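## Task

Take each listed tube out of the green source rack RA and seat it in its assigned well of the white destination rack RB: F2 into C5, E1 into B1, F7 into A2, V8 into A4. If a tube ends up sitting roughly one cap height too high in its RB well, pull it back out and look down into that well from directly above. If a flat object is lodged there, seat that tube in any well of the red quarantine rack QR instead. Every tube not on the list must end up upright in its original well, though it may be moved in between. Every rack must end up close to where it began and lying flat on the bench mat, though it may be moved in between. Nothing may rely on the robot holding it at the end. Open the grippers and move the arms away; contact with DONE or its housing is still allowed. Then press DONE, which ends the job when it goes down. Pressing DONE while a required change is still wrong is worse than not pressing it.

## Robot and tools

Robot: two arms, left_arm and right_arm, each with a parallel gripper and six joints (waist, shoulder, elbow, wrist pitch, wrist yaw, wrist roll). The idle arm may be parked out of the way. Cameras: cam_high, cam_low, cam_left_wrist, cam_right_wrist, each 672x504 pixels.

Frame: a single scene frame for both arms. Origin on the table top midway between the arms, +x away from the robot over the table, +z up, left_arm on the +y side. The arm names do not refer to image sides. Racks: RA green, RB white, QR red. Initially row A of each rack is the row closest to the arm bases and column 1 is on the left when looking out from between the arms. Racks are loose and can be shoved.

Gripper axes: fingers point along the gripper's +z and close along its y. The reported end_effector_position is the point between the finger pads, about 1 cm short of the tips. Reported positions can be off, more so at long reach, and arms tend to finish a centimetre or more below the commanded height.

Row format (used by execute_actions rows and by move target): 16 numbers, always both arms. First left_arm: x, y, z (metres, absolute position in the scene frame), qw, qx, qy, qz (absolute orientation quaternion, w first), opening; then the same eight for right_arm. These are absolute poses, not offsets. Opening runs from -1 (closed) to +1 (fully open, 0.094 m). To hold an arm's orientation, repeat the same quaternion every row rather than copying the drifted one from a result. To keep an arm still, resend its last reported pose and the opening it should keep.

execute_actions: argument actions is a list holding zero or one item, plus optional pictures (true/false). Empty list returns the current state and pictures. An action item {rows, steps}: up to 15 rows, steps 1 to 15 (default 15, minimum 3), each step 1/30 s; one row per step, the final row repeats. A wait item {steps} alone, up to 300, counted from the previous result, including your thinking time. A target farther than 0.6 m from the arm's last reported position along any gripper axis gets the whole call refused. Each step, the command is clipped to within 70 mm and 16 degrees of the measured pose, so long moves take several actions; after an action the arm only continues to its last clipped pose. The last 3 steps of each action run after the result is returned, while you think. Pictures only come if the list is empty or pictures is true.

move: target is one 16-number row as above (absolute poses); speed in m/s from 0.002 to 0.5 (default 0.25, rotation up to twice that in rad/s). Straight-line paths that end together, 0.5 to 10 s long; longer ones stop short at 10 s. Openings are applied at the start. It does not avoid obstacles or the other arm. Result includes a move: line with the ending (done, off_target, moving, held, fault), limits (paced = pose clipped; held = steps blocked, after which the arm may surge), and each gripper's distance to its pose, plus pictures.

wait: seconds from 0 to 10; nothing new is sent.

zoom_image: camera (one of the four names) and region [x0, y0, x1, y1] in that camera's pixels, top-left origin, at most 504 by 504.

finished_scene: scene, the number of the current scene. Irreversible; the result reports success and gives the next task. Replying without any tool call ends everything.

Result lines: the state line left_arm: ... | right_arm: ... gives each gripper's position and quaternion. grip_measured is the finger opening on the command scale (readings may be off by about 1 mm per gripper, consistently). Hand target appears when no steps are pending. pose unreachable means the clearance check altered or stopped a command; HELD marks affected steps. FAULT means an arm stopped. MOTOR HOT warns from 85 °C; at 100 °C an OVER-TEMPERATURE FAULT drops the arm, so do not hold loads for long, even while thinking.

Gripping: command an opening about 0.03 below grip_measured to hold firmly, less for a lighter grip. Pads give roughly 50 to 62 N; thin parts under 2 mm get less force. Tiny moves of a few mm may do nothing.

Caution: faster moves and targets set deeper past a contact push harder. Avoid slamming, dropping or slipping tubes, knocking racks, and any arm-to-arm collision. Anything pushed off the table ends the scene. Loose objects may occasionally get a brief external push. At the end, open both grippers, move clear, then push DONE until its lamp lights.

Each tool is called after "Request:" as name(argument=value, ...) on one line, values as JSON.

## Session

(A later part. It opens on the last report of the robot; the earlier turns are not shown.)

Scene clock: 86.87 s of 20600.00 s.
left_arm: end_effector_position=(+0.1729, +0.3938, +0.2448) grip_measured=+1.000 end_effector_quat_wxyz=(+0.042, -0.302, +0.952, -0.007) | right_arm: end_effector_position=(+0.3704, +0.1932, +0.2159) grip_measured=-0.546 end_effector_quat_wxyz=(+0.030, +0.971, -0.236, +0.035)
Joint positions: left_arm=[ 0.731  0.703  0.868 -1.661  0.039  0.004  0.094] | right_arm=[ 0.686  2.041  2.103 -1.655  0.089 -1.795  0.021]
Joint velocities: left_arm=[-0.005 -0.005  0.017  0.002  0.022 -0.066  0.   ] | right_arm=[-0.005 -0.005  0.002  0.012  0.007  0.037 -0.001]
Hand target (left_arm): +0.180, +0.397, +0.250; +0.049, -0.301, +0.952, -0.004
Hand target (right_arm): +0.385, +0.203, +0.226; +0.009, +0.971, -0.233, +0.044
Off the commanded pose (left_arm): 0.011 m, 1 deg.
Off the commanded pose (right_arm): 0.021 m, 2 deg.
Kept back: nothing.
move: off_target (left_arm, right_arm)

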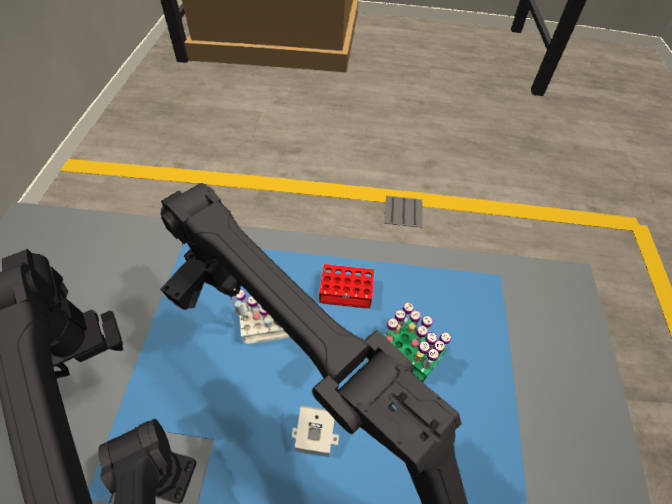

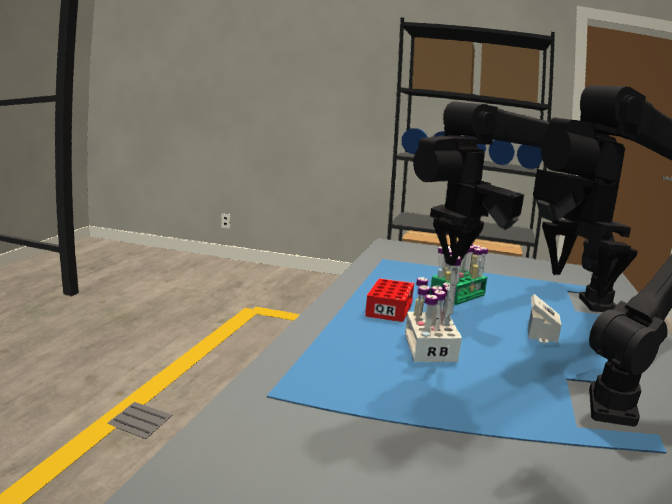

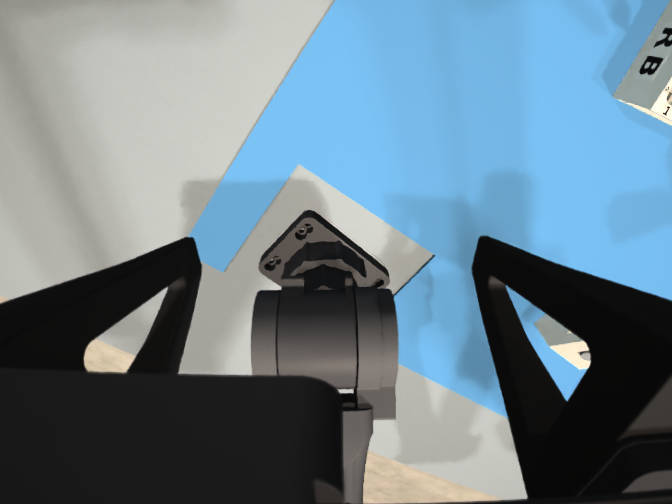

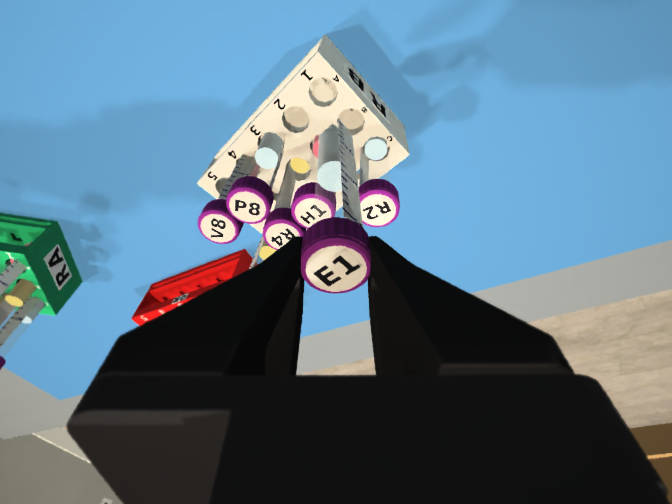

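Request:
move(target=[0.18,0.40,0.25,0.05,-0.3,0.95,0,1,0.388,0.193,0.19,-0.01,-0.972,0.233,-0.043,-0.575], speed=0.06)

Request:
zoom_image(camera="cam_right_wrist", region=[250,60,410,220])

Scene clock: 88.00 s of 20600.00 s.
left_arm: end_effector_position=(+0.1723, +0.3947, +0.2448) grip_measured=+1.000 end_effector_quat_wxyz=(+0.041, -0.302, +0.952, -0.004) | right_arm: end_effector_position=(+0.3857, +0.1937, +0.1933) grip_measured=-0.546 end_effector_quat_wxyz=(+0.012, +0.970, -0.238, +0.044)
Joint positions: left_arm=[ 0.731  0.703  0.868 -1.661  0.033  0.004  0.094] | right_arm=[ 0.668  2.041  2.044 -1.555  0.089 -1.812  0.021]
Joint velocities: left_arm=[-0.005  0.005 -0.017 -0.007 -0.066 -0.022  0.   ] | right_arm=[-0.005 -0.024  0.007 -0.022 -0.007 -0.022 -0.002]
Hand target (left_arm): +0.180, +0.400, +0.250; +0.050, -0.301, +0.952, +0.000
Hand target (right_arm): +0.388, +0.193, +0.190; +0.010, +0.971, -0.233, +0.043
Off the commanded pose (left_arm): 0.011 m, 1 deg.
Off the commanded pose (right_arm): 0.004 m, 1 deg.
Kept back: nothing.
move: off_target (left_arm)

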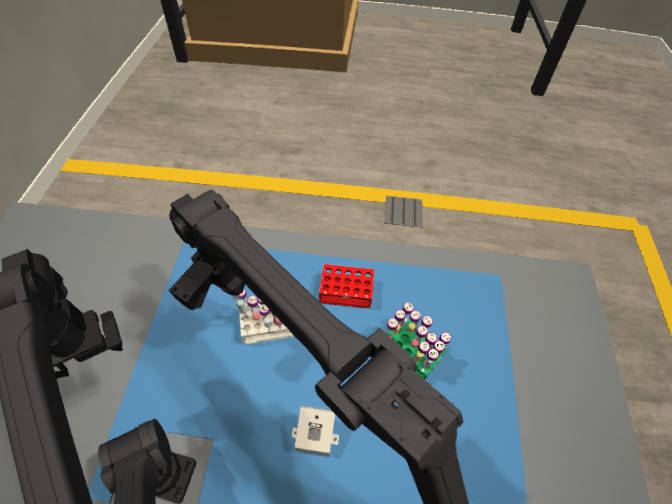

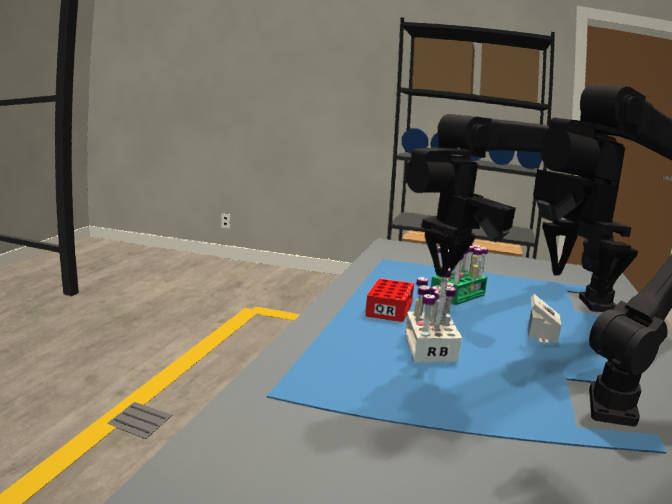

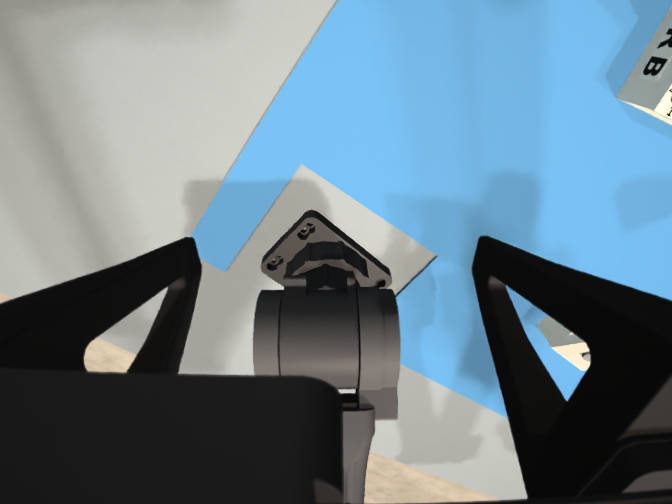

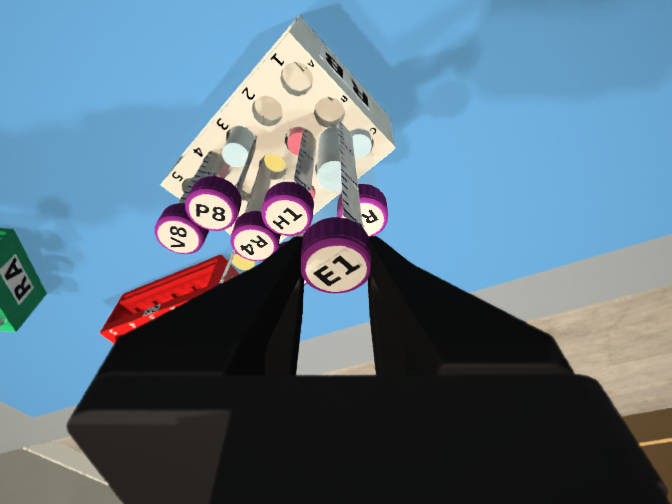

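Region (250, 60, 410, 220) of cam_right_wrist's 672x504 image, scaled by 3.150, with more detail than that image has.

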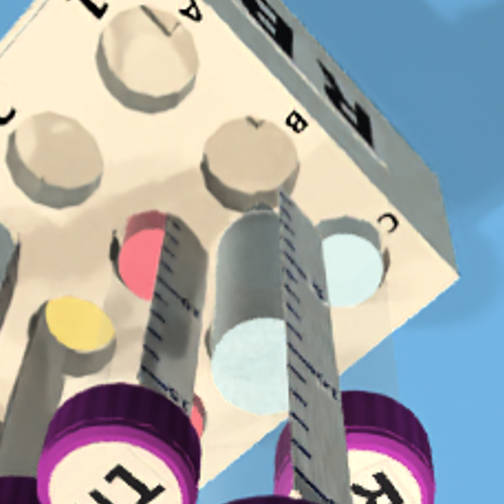

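Request:
execute_actions(actions=[{"rows":[[0.18,0.40,0.25,0.05,-0.3,0.95,0,1,0.386,0.191,0.187,-0.01,-0.972,0.233,-0.043,-0.575],[0.18,0.40,0.25,0.05,-0.3,0.95,0,1,0.384,0.19,0.184,-0.01,-0.972,0.233,-0.043,-0.575],[0.18,0.40,0.25,0.05,-0.3,0.95,0,1,0.383,0.19,0.181,-0.01,-0.972,0.233,-0.043,-0.575],[0.18,0.40,0.25,0.05,-0.3,0.95,0,1,0.383,0.19,0.178,-0.01,-0.972,0.233,-0.043,-0.575],[0.18,0.40,0.25,0.05,-0.3,0.95,0,1,0.383,0.19,0.176,-0.01,-0.972,0.233,-0.043,-0.575]],"steps":15}], pictures=true)

Request:
zoom_image(camera="cam_right_wrist", region=[250,60,410,220])

Scene clock: 88.60 s of 20600.00 s.
left_arm: end_effector_position=(+0.1723, +0.3947, +0.2448) grip_measured=+1.000 end_effector_quat_wxyz=(+0.041, -0.302, +0.952, -0.004) | right_arm: end_effector_position=(+0.3821, +0.1900, +0.1722) grip_measured=-0.546 end_effector_quat_wxyz=(+0.017, +0.971, -0.237, +0.040)
Joint positions: left_arm=[ 0.731  0.703  0.868 -1.661  0.033  0.004  0.094] | right_arm=[ 0.668  2.035  1.979 -1.507  0.087 -1.812  0.021]
Joint velocities: left_arm=[-0.005 -0.015  0.002 -0.012 -0.037  0.007  0.   ] | right_arm=[ 0.005  0.005  0.012 -0.012  0.037 -0.037 -0.002]
Steps of this call (steps 1 to 6: nothing new was sent; steps 7 to 18: the first 12 steps of this action). Readings (end_effector_position):
7: left_arm (+0.1723, +0.3947, +0.2448) | right_arm (+0.3858, +0.1938, +0.1923)
8: left_arm (+0.1723, +0.3947, +0.2448) | right_arm (+0.3856, +0.1936, +0.1909)
10: left_arm (+0.1723, +0.3947, +0.2448) | right_arm (+0.3843, +0.1921, +0.1846)
14: left_arm (+0.1723, +0.3947, +0.2448) | right_arm (+0.3819, +0.1898, +0.1724)
18: the state above

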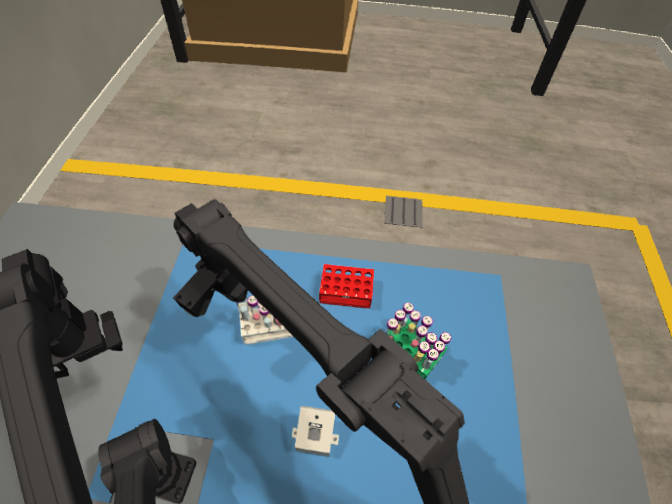

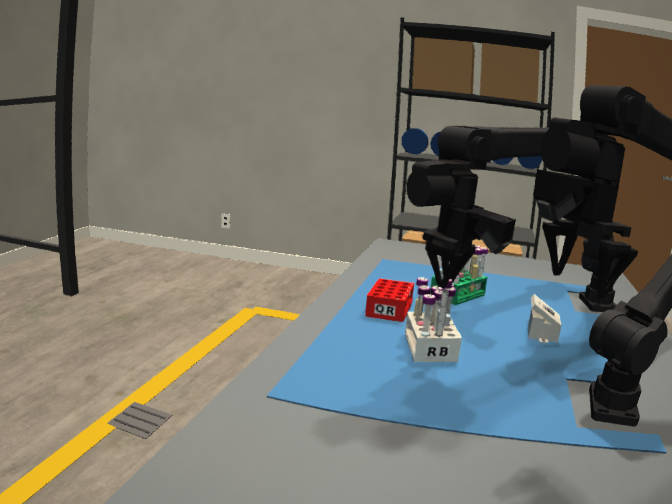

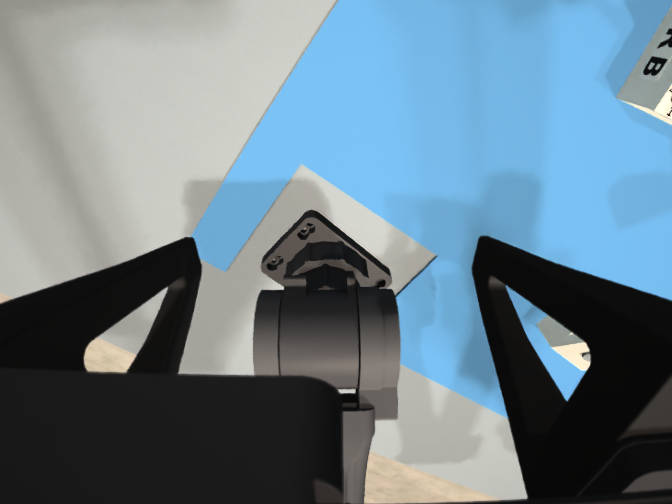

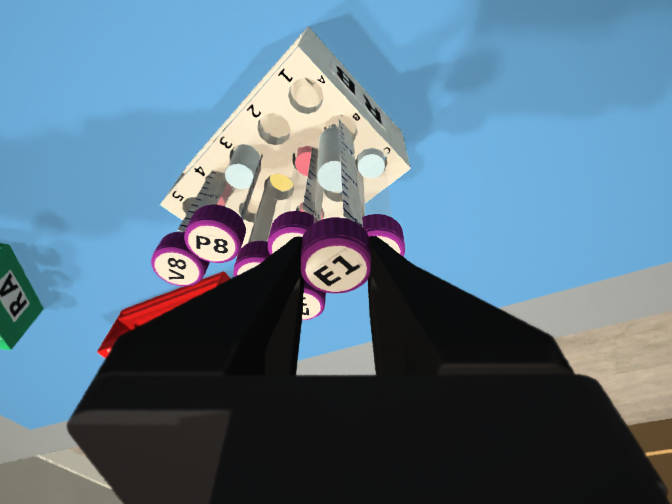

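Region (250, 60, 410, 220) of cam_right_wrist's 672x504 image, scaled by 3.150, with more detail than that image has.

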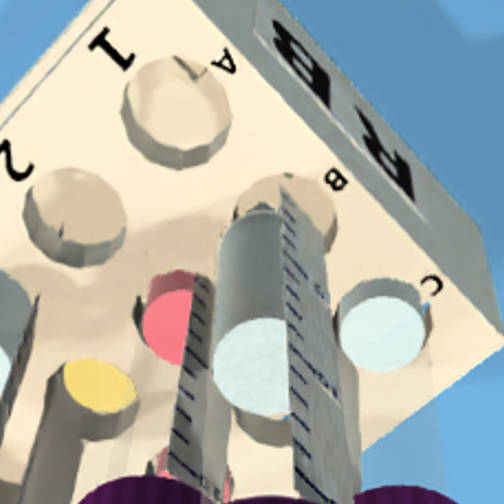

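Request:
execute_actions(actions=[{"rows":[[0.18,0.40,0.25,0.05,-0.3,0.95,0,1,0.383,0.193,0.173,-0.006,-0.972,0.233,-0.045,-0.575],[0.18,0.40,0.25,0.05,-0.3,0.95,0,1,0.382,0.194,0.17,-0.006,-0.972,0.233,-0.045,-0.575],[0.18,0.40,0.25,0.05,-0.3,0.95,0,1,0.381,0.195,0.167,-0.006,-0.972,0.233,-0.045,-0.575],[0.18,0.40,0.25,0.05,-0.3,0.95,0,1,0.38,0.196,0.164,-0.006,-0.972,0.233,-0.045,-0.575],[0.18,0.40,0.25,0.05,-0.3,0.95,0,1,0.38,0.196,0.161,-0.006,-0.972,0.233,-0.045,-0.575],[0.18,0.40,0.25,0.05,-0.3,0.95,0,1,0.379,0.197,0.158,-0.006,-0.972,0.233,-0.045,-0.575],[0.18,0.40,0.25,0.05,-0.3,0.95,0,1,0.379,0.197,0.155,-0.006,-0.972,0.233,-0.045,-0.575],[0.18,0.40,0.25,0.05,-0.3,0.95,0,1,0.379,0.197,0.152,-0.006,-0.972,0.233,-0.045,-0.575]],"steps":15}], pictures=true)

Scene clock: 89.27 s of 20600.00 s.
left_arm: end_effector_position=(+0.1723, +0.3947, +0.2448) grip_measured=+1.000 end_effector_quat_wxyz=(+0.041, -0.302, +0.952, -0.004) | right_arm: end_effector_position=(+0.3817, +0.1925, +0.1530) grip_measured=-0.546 end_effector_quat_wxyz=(+0.011, +0.971, -0.236, +0.043)
Joint positions: left_arm=[ 0.731  0.703  0.868 -1.661  0.033  0.004  0.094] | right_arm=[ 0.672  2.035  1.929 -1.444  0.087 -1.812  0.021]
Joint velocities: left_arm=[-0.015 -0.005 -0.007 -0.012 -0.022  0.022  0.   ] | right_arm=[-0.005  0.005 -0.017  0.037  0.037 -0.022  0.   ]
Off your previous action's commanded pose (left_arm): 0.011 m, 1 deg at its last step (step 3 of this call).
Off your previous action's commanded pose (right_arm): 0.004 m, 1 deg at its last step (step 3 of this call).
Steps of this call (steps 1 to 3: the last 3 steps of your previous action; steps 4 to 8: nothing new was sent; steps 9 to 20: the first 12 steps of this action). Readings (end_effector_position):
9: left_arm (+0.1723, +0.3947, +0.2448) | right_arm (+0.3825, +0.1905, +0.1722)
10: left_arm (+0.1723, +0.3947, +0.2448) | right_arm (+0.3833, +0.1913, +0.1717)
12: left_arm (+0.1723, +0.3947, +0.2448) | right_arm (+0.3845, +0.1927, +0.1693)
16: left_arm (+0.1723, +0.3947, +0.2448) | right_arm (+0.3831, +0.1923, +0.1590)
20: the state above

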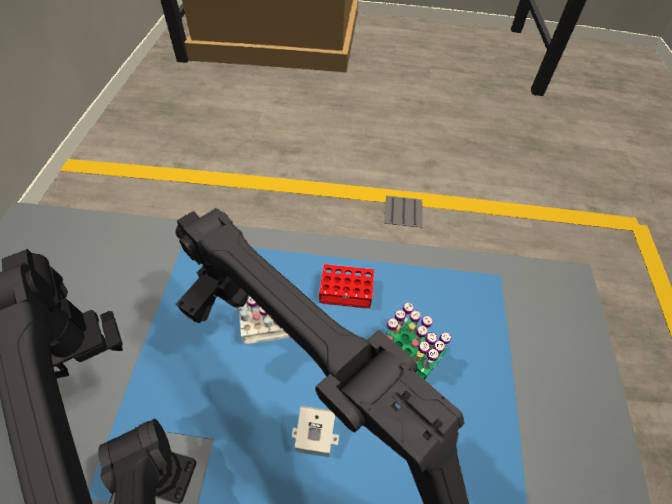

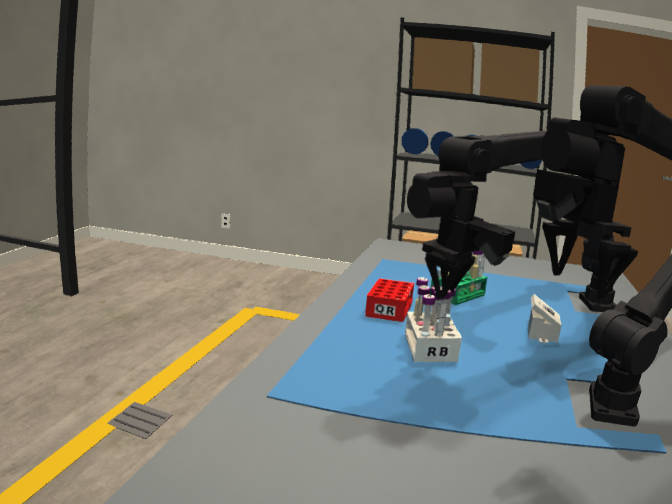

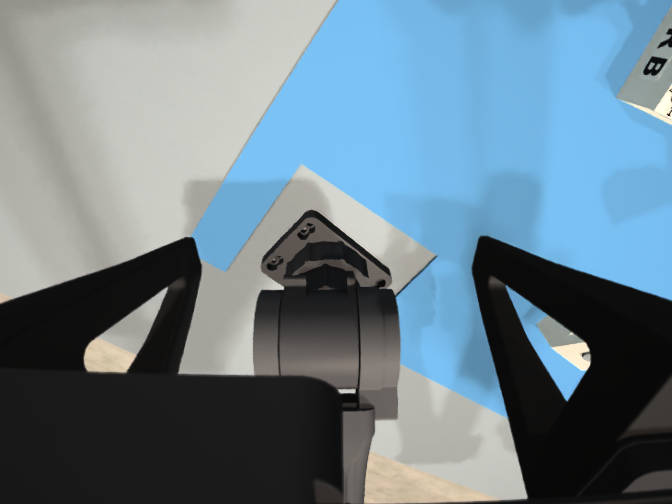

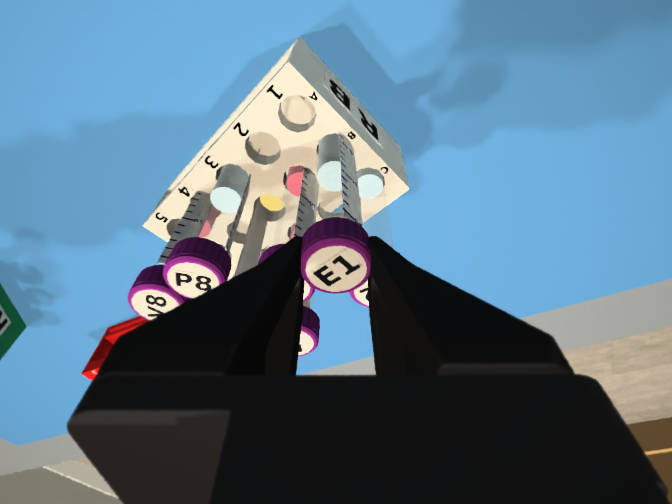

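Request:
execute_actions(actions=[{"rows":[[0.18,0.40,0.25,0.05,-0.3,0.95,0,1,0.377,0.198,0.149,-0.008,-0.972,0.233,-0.055,-0.575],[0.18,0.40,0.25,0.05,-0.3,0.95,0,1,0.376,0.198,0.146,-0.008,-0.972,0.233,-0.055,-0.575],[0.18,0.40,0.25,0.05,-0.3,0.95,0,1,0.376,0.198,0.143,-0.008,-0.972,0.233,-0.055,-0.575],[0.18,0.40,0.25,0.05,-0.3,0.95,0,1,0.376,0.198,0.14,-0.008,-0.972,0.233,-0.055,-0.575],[0.18,0.40,0.25,0.05,-0.3,0.95,0,1,0.376,0.198,0.137,-0.008,-0.972,0.233,-0.055,-0.575],[0.18,0.40,0.25,0.05,-0.3,0.95,0,1,0.376,0.198,0.134,-0.008,-0.972,0.233,-0.055,-0.575],[0.18,0.40,0.25,0.05,-0.3,0.95,0,1,0.376,0.198,0.132,-0.008,-0.972,0.233,-0.055,-0.575]],"steps":15}], pictures=true)

Request:
zoom_image(camera="cam_low", region=[370,240,500,370])

Scene clock: 89.87 s of 20600.00 s.
left_arm: end_effector_position=(+0.1723, +0.3947, +0.2448) grip_measured=+1.000 end_effector_quat_wxyz=(+0.041, -0.302, +0.952, -0.004) | right_arm: end_effector_position=(+0.3804, +0.1942, +0.1382) grip_measured=-0.546 end_effector_quat_wxyz=(+0.011, +0.971, -0.232, +0.055)
Joint positions: left_arm=[ 0.731  0.703  0.868 -1.661  0.033  0.004  0.094] | right_arm=[ 0.68   2.034  1.887 -1.393  0.108 -1.812  0.021]
Joint velocities: left_arm=[-0.005 -0.005 -0.007  0.022  0.037  0.022  0.   ] | right_arm=[-0.005  0.015  0.007 -0.027 -0.037 -0.007 -0.   ]
Off your previous action's commanded pose (left_arm): 0.011 m, 1 deg at its last step (step 3 of this call).
Off your previous action's commanded pose (right_arm): 0.005 m, 1 deg at its last step (step 3 of this call).
Steps of this call (steps 1 to 3: the last 3 steps of your previous action; steps 4 to 6: nothing new was sent; steps 7 to 18: the first 12 steps of this action). Readings (end_effector_position):
7: left_arm (+0.1723, +0.3947, +0.2448) | right_arm (+0.3826, +0.1927, +0.1524)
8: left_arm (+0.1723, +0.3947, +0.2448) | right_arm (+0.3830, +0.1928, +0.1517)
10: left_arm (+0.1723, +0.3947, +0.2448) | right_arm (+0.3819, +0.1934, +0.1473)
14: left_arm (+0.1723, +0.3947, +0.2448) | right_arm (+0.3803, +0.1941, +0.1382)
18: the state above

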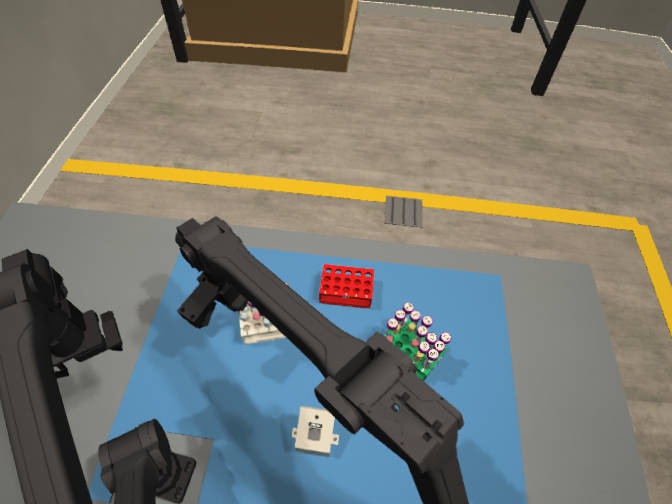

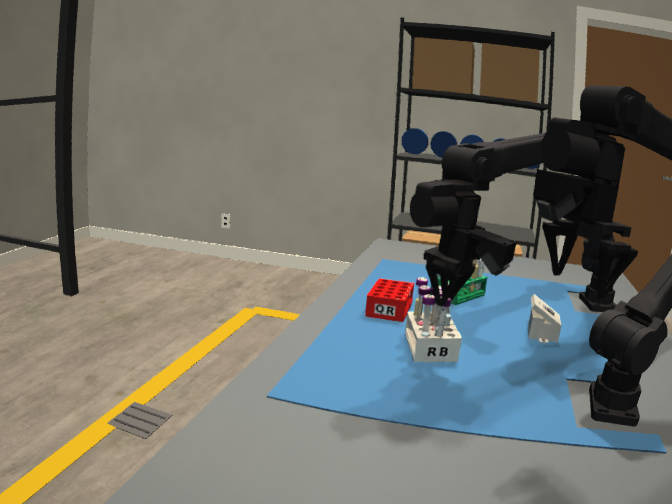

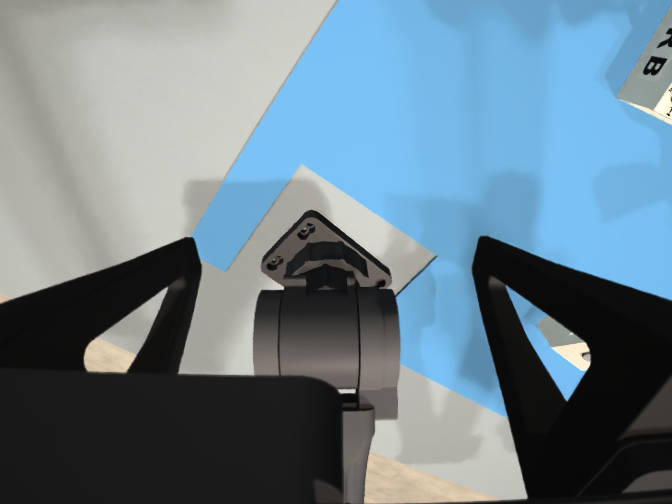

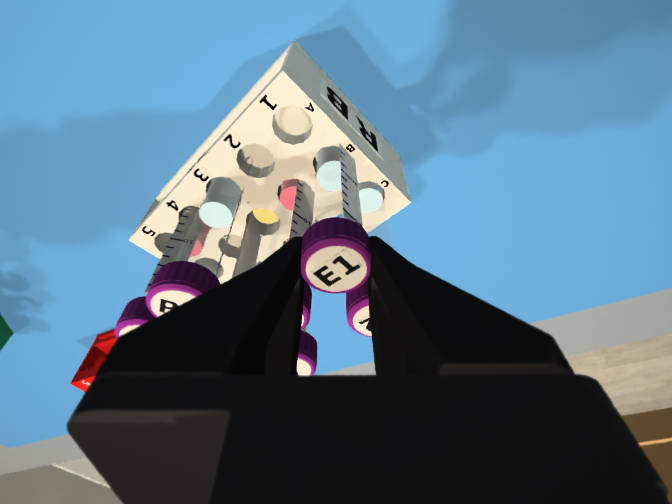

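Region (370, 240, 500, 370) of cam_low's 672x504 image, scaled by 3.877, with more detail than that image has.

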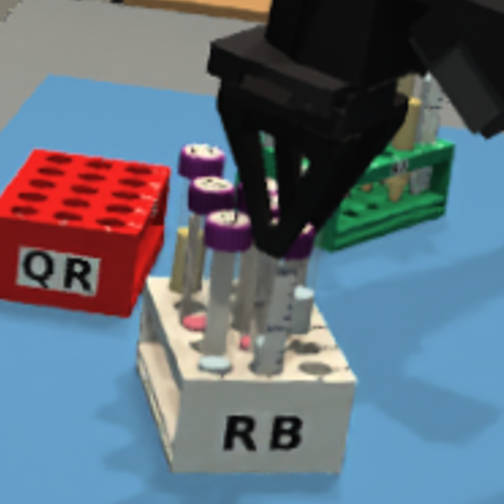

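Request:
execute_actions(actions=[{"rows":[[0.18,0.40,0.25,0.05,-0.3,0.95,0,1,0.378,0.196,0.134,-0.008,-0.972,0.233,-0.055,-0.42],[0.18,0.40,0.25,0.05,-0.3,0.95,0,1,0.378,0.196,0.134,-0.008,-0.972,0.233,-0.055,-0.42],[0.18,0.40,0.25,0.05,-0.3,0.95,0,1,0.378,0.196,0.134,-0.008,-0.972,0.233,-0.055,-0.42],[0.18,0.40,0.25,0.05,-0.3,0.95,0,1,0.391,0.207,0.161,0.018,-0.972,0.233,-0.07,-0.42],[0.18,0.40,0.25,0.05,-0.3,0.95,0,1,0.391,0.207,0.161,0.018,-0.972,0.233,-0.07,-0.42],[0.18,0.40,0.25,0.05,-0.3,0.95,0,1,0.392,0.208,0.168,0.018,-0.972,0.233,-0.07,-0.42],[0.18,0.40,0.25,0.05,-0.3,0.95,0,1,0.392,0.208,0.175,0.018,-0.972,0.233,-0.07,-0.42],[0.18,0.40,0.25,0.05,-0.3,0.95,0,1,0.392,0.208,0.182,0.018,-0.972,0.233,-0.07,-0.42],[0.18,0.40,0.25,0.05,-0.3,0.95,0,1,0.392,0.208,0.189,0.018,-0.972,0.233,-0.07,-0.42],[0.18,0.40,0.25,0.05,-0.3,0.95,0,1,0.392,0.208,0.196,0.018,-0.972,0.233,-0.07,-0.42],[0.18,0.40,0.25,0.05,-0.3,0.95,0,1,0.392,0.208,0.203,0.018,-0.972,0.233,-0.07,-0.42]],"steps":15}])

Request:
move(target=[0.18,0.40,0.25,0.05,-0.3,0.95,0,1,0.297,-0.29,0.18,0,-0.454,0.891,0,-0.44], speed=0.4)

Request:
move(target=[0.18,0.40,0.25,0.05,-0.3,0.95,0,1,0.295,-0.292,0.115,0,-0.454,0.891,0,-0.44], speed=0.15)

Scene clock: 91.47 s of 20600.00 s.
left_arm: end_effector_position=(+0.1723, +0.3947, +0.2448) grip_measured=+1.000 end_effector_quat_wxyz=(+0.041, -0.302, +0.952, -0.004) | right_arm: end_effector_position=(+0.3795, +0.1931, +0.1539) grip_measured=-0.422 end_effector_quat_wxyz=(+0.017, +0.971, -0.232, +0.052)
Joint positions: left_arm=[ 0.731  0.703  0.868 -1.661  0.033  0.004  0.094] | right_arm=[ 0.68   2.034  1.929 -1.449  0.108 -1.812  0.027]
Joint velocities: left_arm=[-0.005 -0.005  0.022 -0.012  0.066  0.022  0.   ] | right_arm=[-0.005 -0.005  0.349 -0.315  0.007  0.007 -0.   ]
Off your previous action's commanded pose (left_arm): 0.011 m, 1 deg at its last step (step 3 of this call).
Off your previous action's commanded pose (right_arm): 0.009 m, 0 deg at its last step (step 3 of this call).
Steps of this call (steps 1 to 3: the last 3 steps of your previous action; steps 4 to 36: nothing new was sent; steps 37 to 48: the first 12 steps of this action). Readings (end_effector_position):
37: left_arm (+0.1723, +0.3947, +0.2448) | right_arm (+0.3805, +0.1942, +0.1382)
38: left_arm (+0.1723, +0.3947, +0.2448) | right_arm (+0.3807, +0.1945, +0.1382)
40: left_arm (+0.1723, +0.3947, +0.2448) | right_arm (+0.3807, +0.1945, +0.1377)
44: left_arm (+0.1723, +0.3947, +0.2448) | right_arm (+0.3805, +0.1942, +0.1400)
48: the state above

Scene clock: 94.47 s of 20600.00 s.
left_arm: end_effector_position=(+0.1723, +0.3947, +0.2448) grip_measured=+1.000 end_effector_quat_wxyz=(+0.041, -0.302, +0.952, -0.004) | right_arm: end_effector_position=(+0.2941, -0.2903, +0.1760) grip_measured=-0.438 end_effector_quat_wxyz=(+0.002, -0.457, +0.889, -0.006)
Joint positions: left_arm=[ 0.731  0.703  0.868 -1.661  0.033  0.004  0.094] | right_arm=[-0.214  1.256  1.018 -1.324  0.009 -0.982  0.026]
Joint velocities: left_arm=[-0.024 -0.005 -0.017 -0.017  0.007 -0.081  0.   ] | right_arm=[-0.005 -0.015  0.022  0.017 -0.007  0.007  0.   ]
Hand target (left_arm): +0.180, +0.400, +0.250; +0.050, -0.301, +0.952, +0.000
Hand target (right_arm): +0.288, -0.287, +0.176; -0.000, -0.454, +0.891, -0.003
Off your previous action's commanded pose (left_arm): 0.011 m, 1 deg at its last step (step 3 of this call).
Off your previous action's commanded pose (right_arm): 0.039 m, 4 deg at its last step (step 3 of this call).
Off the commanded pose (left_arm): 0.011 m, 1 deg.
Off the commanded pose (right_arm): 0.005 m, 1 deg.
Kept back: nothing.
move: off_target (left_arm)

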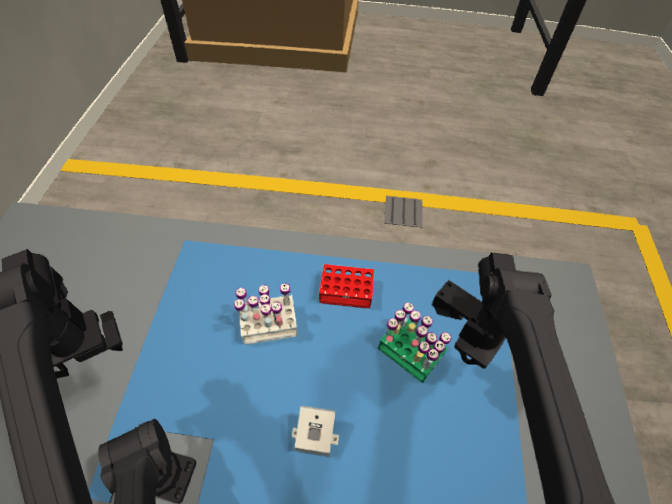

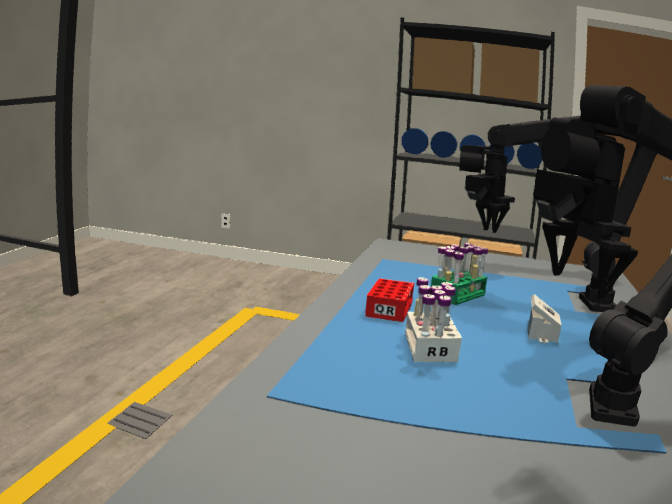

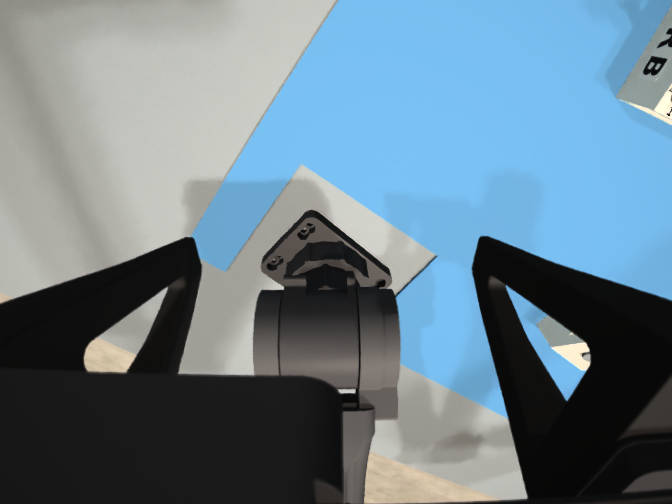

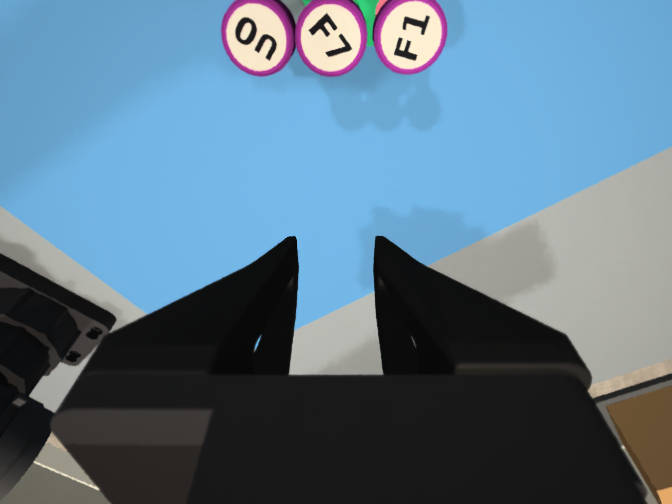

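Scene clock: 95.30 s of 20600.00 s.
left_arm: end_effector_position=(+0.1723, +0.3947, +0.2448) grip_measured=+1.000 end_effector_quat_wxyz=(+0.041, -0.302, +0.952, -0.004) | right_arm: end_effector_position=(+0.2943, -0.2896, +0.1180) grip_measured=-0.438 end_effector_quat_wxyz=(-0.002, -0.457, +0.889, -0.001)
Joint positions: left_arm=[ 0.731  0.703  0.868 -1.661  0.033  0.004  0.094] | right_arm=[-0.214  1.317  0.913 -1.17   0.004 -0.982  0.026]
Joint velocities: left_arm=[ 0.005  0.015  0.007 -0.027 -0.007 -0.095  0.   ] | right_arm=[-0.034 -0.005  0.007 -0.012  0.007 -0.066 -0.   ]
Hand target (left_arm): +0.180, +0.400, +0.250; +0.050, -0.301, +0.952, +0.000
Hand target (right_arm): +0.296, -0.292, +0.115; -0.000, -0.454, +0.891, -0.000
Off the commanded pose (left_arm): 0.011 m, 1 deg.
Off the commanded pose (right_arm): 0.004 m, 1 deg.
Kept back: nothing.
move: off_target (left_arm)

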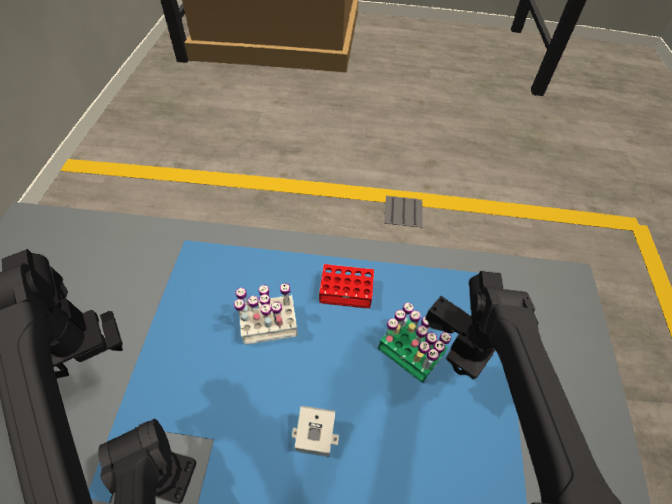

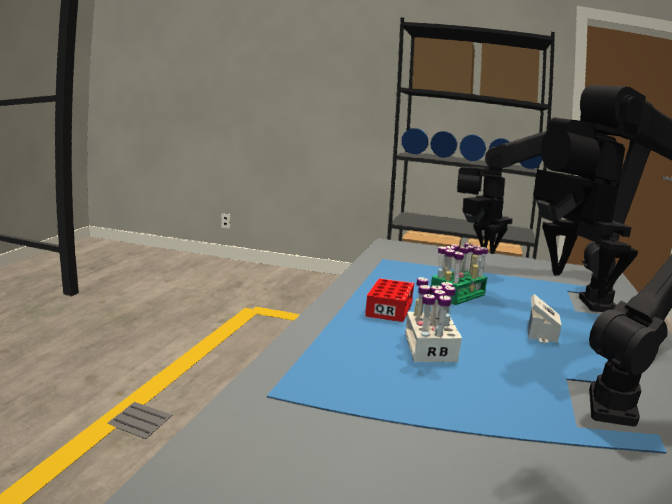

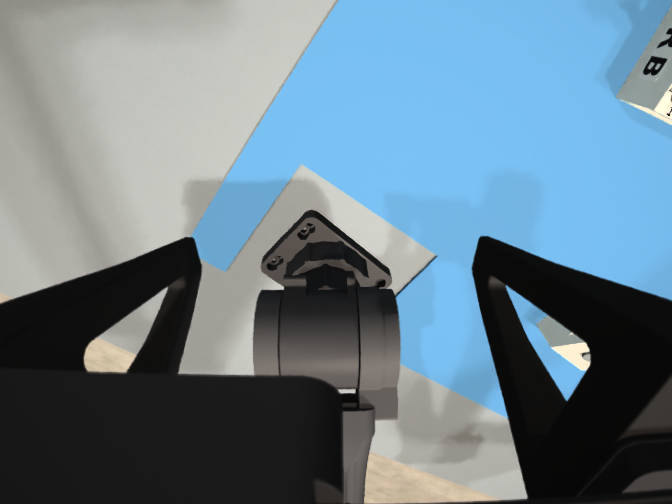

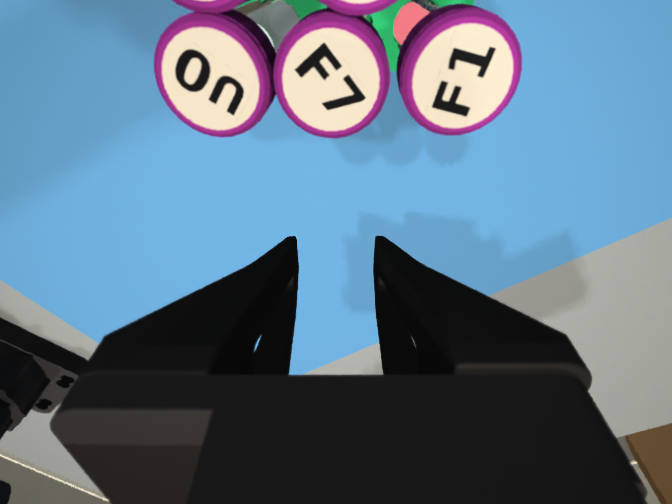

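Request:
execute_actions(actions=[{"rows":[[0.18,0.40,0.25,0.05,-0.3,0.95,0,1,0.316,-0.284,0.14,0.0137,-0.454,0.891,-0.006,-0.47],[0.18,0.40,0.25,0.05,-0.3,0.95,0,1,0.319,-0.28,0.145,0.0137,-0.454,0.891,-0.006,-0.47],[0.18,0.40,0.25,0.05,-0.3,0.95,0,1,0.322,-0.276,0.145,0.0137,-0.454,0.891,-0.006,-0.47],[0.18,0.40,0.25,0.05,-0.3,0.95,0,1,0.325,-0.272,0.145,0.0137,-0.454,0.891,-0.006,-0.47],[0.18,0.40,0.25,0.05,-0.3,0.95,0,1,0.328,-0.268,0.145,0.0137,-0.454,0.891,-0.006,-0.47],[0.18,0.40,0.25,0.05,-0.3,0.95,0,1,0.330,-0.265,0.145,0.0137,-0.454,0.891,-0.006,-0.47],[0.18,0.40,0.25,0.05,-0.3,0.95,0,1,0.332,-0.262,0.145,0.0137,-0.454,0.891,-0.006,-0.47],[0.18,0.40,0.25,0.05,-0.3,0.95,0,1,0.3335,-0.26,0.145,0.0137,-0.454,0.891,-0.006,-0.47]],"steps":15}])

Request:
execute_actions(actions=[{"steps":6}], pictures=true)

Scene clock: 95.93 s of 20600.00 s.
left_arm: end_effector_position=(+0.1723, +0.3947, +0.2448) grip_measured=+1.000 end_effector_quat_wxyz=(+0.041, -0.302, +0.952, -0.004) | right_arm: end_effector_position=(+0.3168, -0.2611, +0.1333) grip_measured=-0.468 end_effector_quat_wxyz=(+0.004, -0.466, +0.885, -0.001)
Joint positions: left_arm=[ 0.731  0.703  0.868 -1.661  0.033  0.004  0.094] | right_arm=[-0.136  1.353  0.99  -1.199 -0.001 -0.924  0.025]
Joint velocities: left_arm=[-0.005  0.015  0.007 -0.017 -0.066  0.051  0.   ] | right_arm=[ 0.024  0.063 -0.002  0.012  0.022  0.095  0.   ]
Steps of this call (steps 1 to 7: nothing new was sent; steps 8 to 19: the first 12 steps of this action). Readings (end_effector_position):
8: left_arm (+0.1723, +0.3947, +0.2448) | right_arm (+0.2940, -0.2892, +0.1184)
9: left_arm (+0.1723, +0.3947, +0.2448) | right_arm (+0.2934, -0.2886, +0.1196)
11: left_arm (+0.1723, +0.3947, +0.2448) | right_arm (+0.2950, -0.2853, +0.1236)
15: left_arm (+0.1723, +0.3947, +0.2448) | right_arm (+0.3095, -0.2706, +0.1324)
19: the state above

Scene clock: 96.13 s of 20600.00 s.
left_arm: end_effector_position=(+0.1723, +0.3947, +0.2448) grip_measured=+1.000 end_effector_quat_wxyz=(+0.041, -0.302, +0.952, -0.004) | right_arm: end_effector_position=(+0.3166, -0.2609, +0.1319) grip_measured=-0.468 end_effector_quat_wxyz=(+0.002, -0.462, +0.887, -0.000)
Joint positions: left_arm=[ 0.731  0.703  0.868 -1.661  0.033  0.004  0.094] | right_arm=[-0.136  1.357  0.99  -1.199 -0.001 -0.915  0.025]
Joint velocities: left_arm=[ 0.015 -0.005 -0.007 -0.007  0.022 -0.022  0.   ] | right_arm=[ 0.015 -0.005 -0.007  0.012 -0.037 -0.051 -0.001]
Hand target (left_arm): +0.180, +0.400, +0.250; +0.050, -0.301, +0.952, +0.000
Hand target (right_arm): +0.333, -0.261, +0.145; +0.014, -0.454, +0.891, -0.006
Off the commanded pose (left_arm): 0.011 m, 1 deg.
Off the commanded pose (right_arm): 0.021 m, 2 deg.
Kept back: nothing.
Steps of this call (steps 1 to 3: the last 3 steps of your previous action; steps 4 to 6: nothing new was sent). Readings (end_effector_position):
1: left_arm (+0.1723, +0.3947, +0.2448) | right_arm (+0.3168, -0.2609, +0.1327)
2: left_arm (+0.1723, +0.3947, +0.2448) | right_arm (+0.3167, -0.2609, +0.1322)
4: left_arm (+0.1723, +0.3947, +0.2448) | right_arm (+0.3166, -0.2609, +0.1319)
6: the state above

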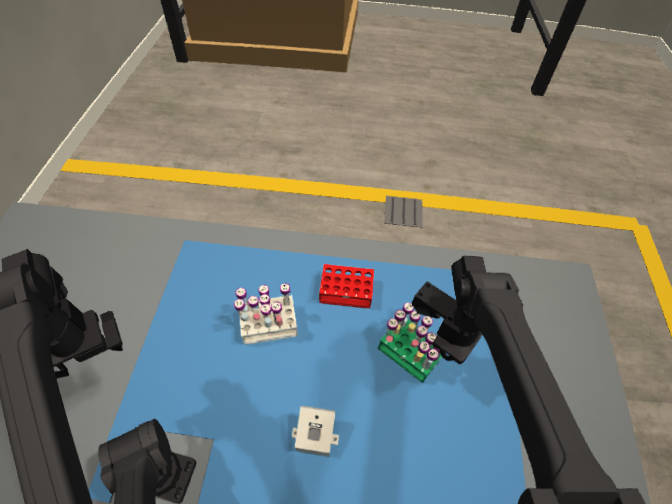

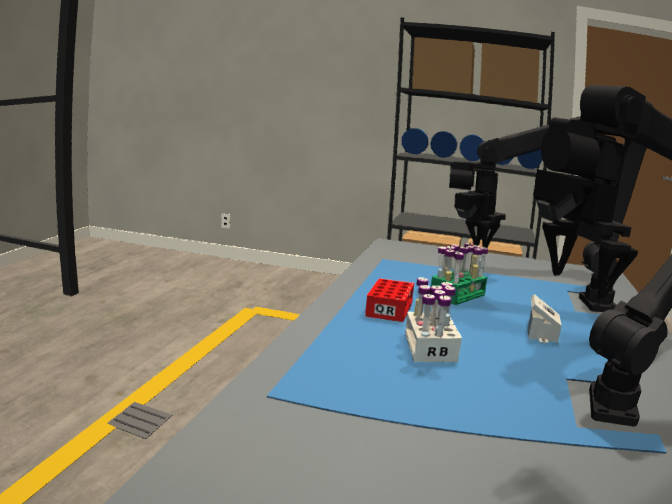

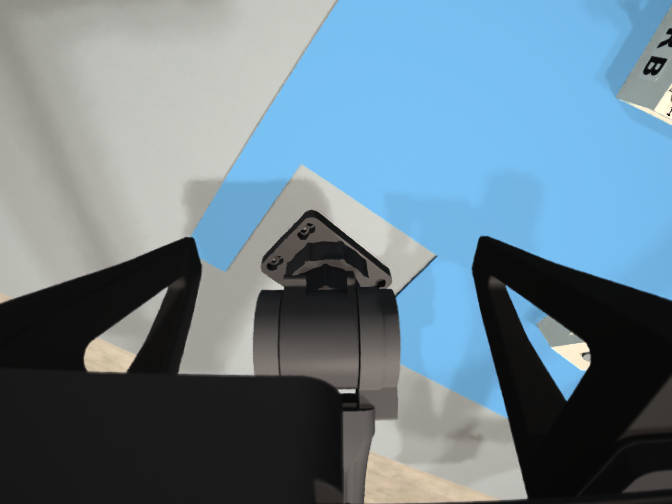

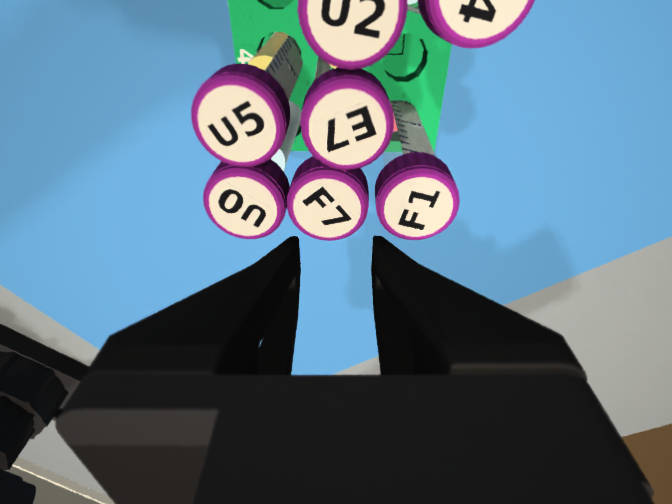

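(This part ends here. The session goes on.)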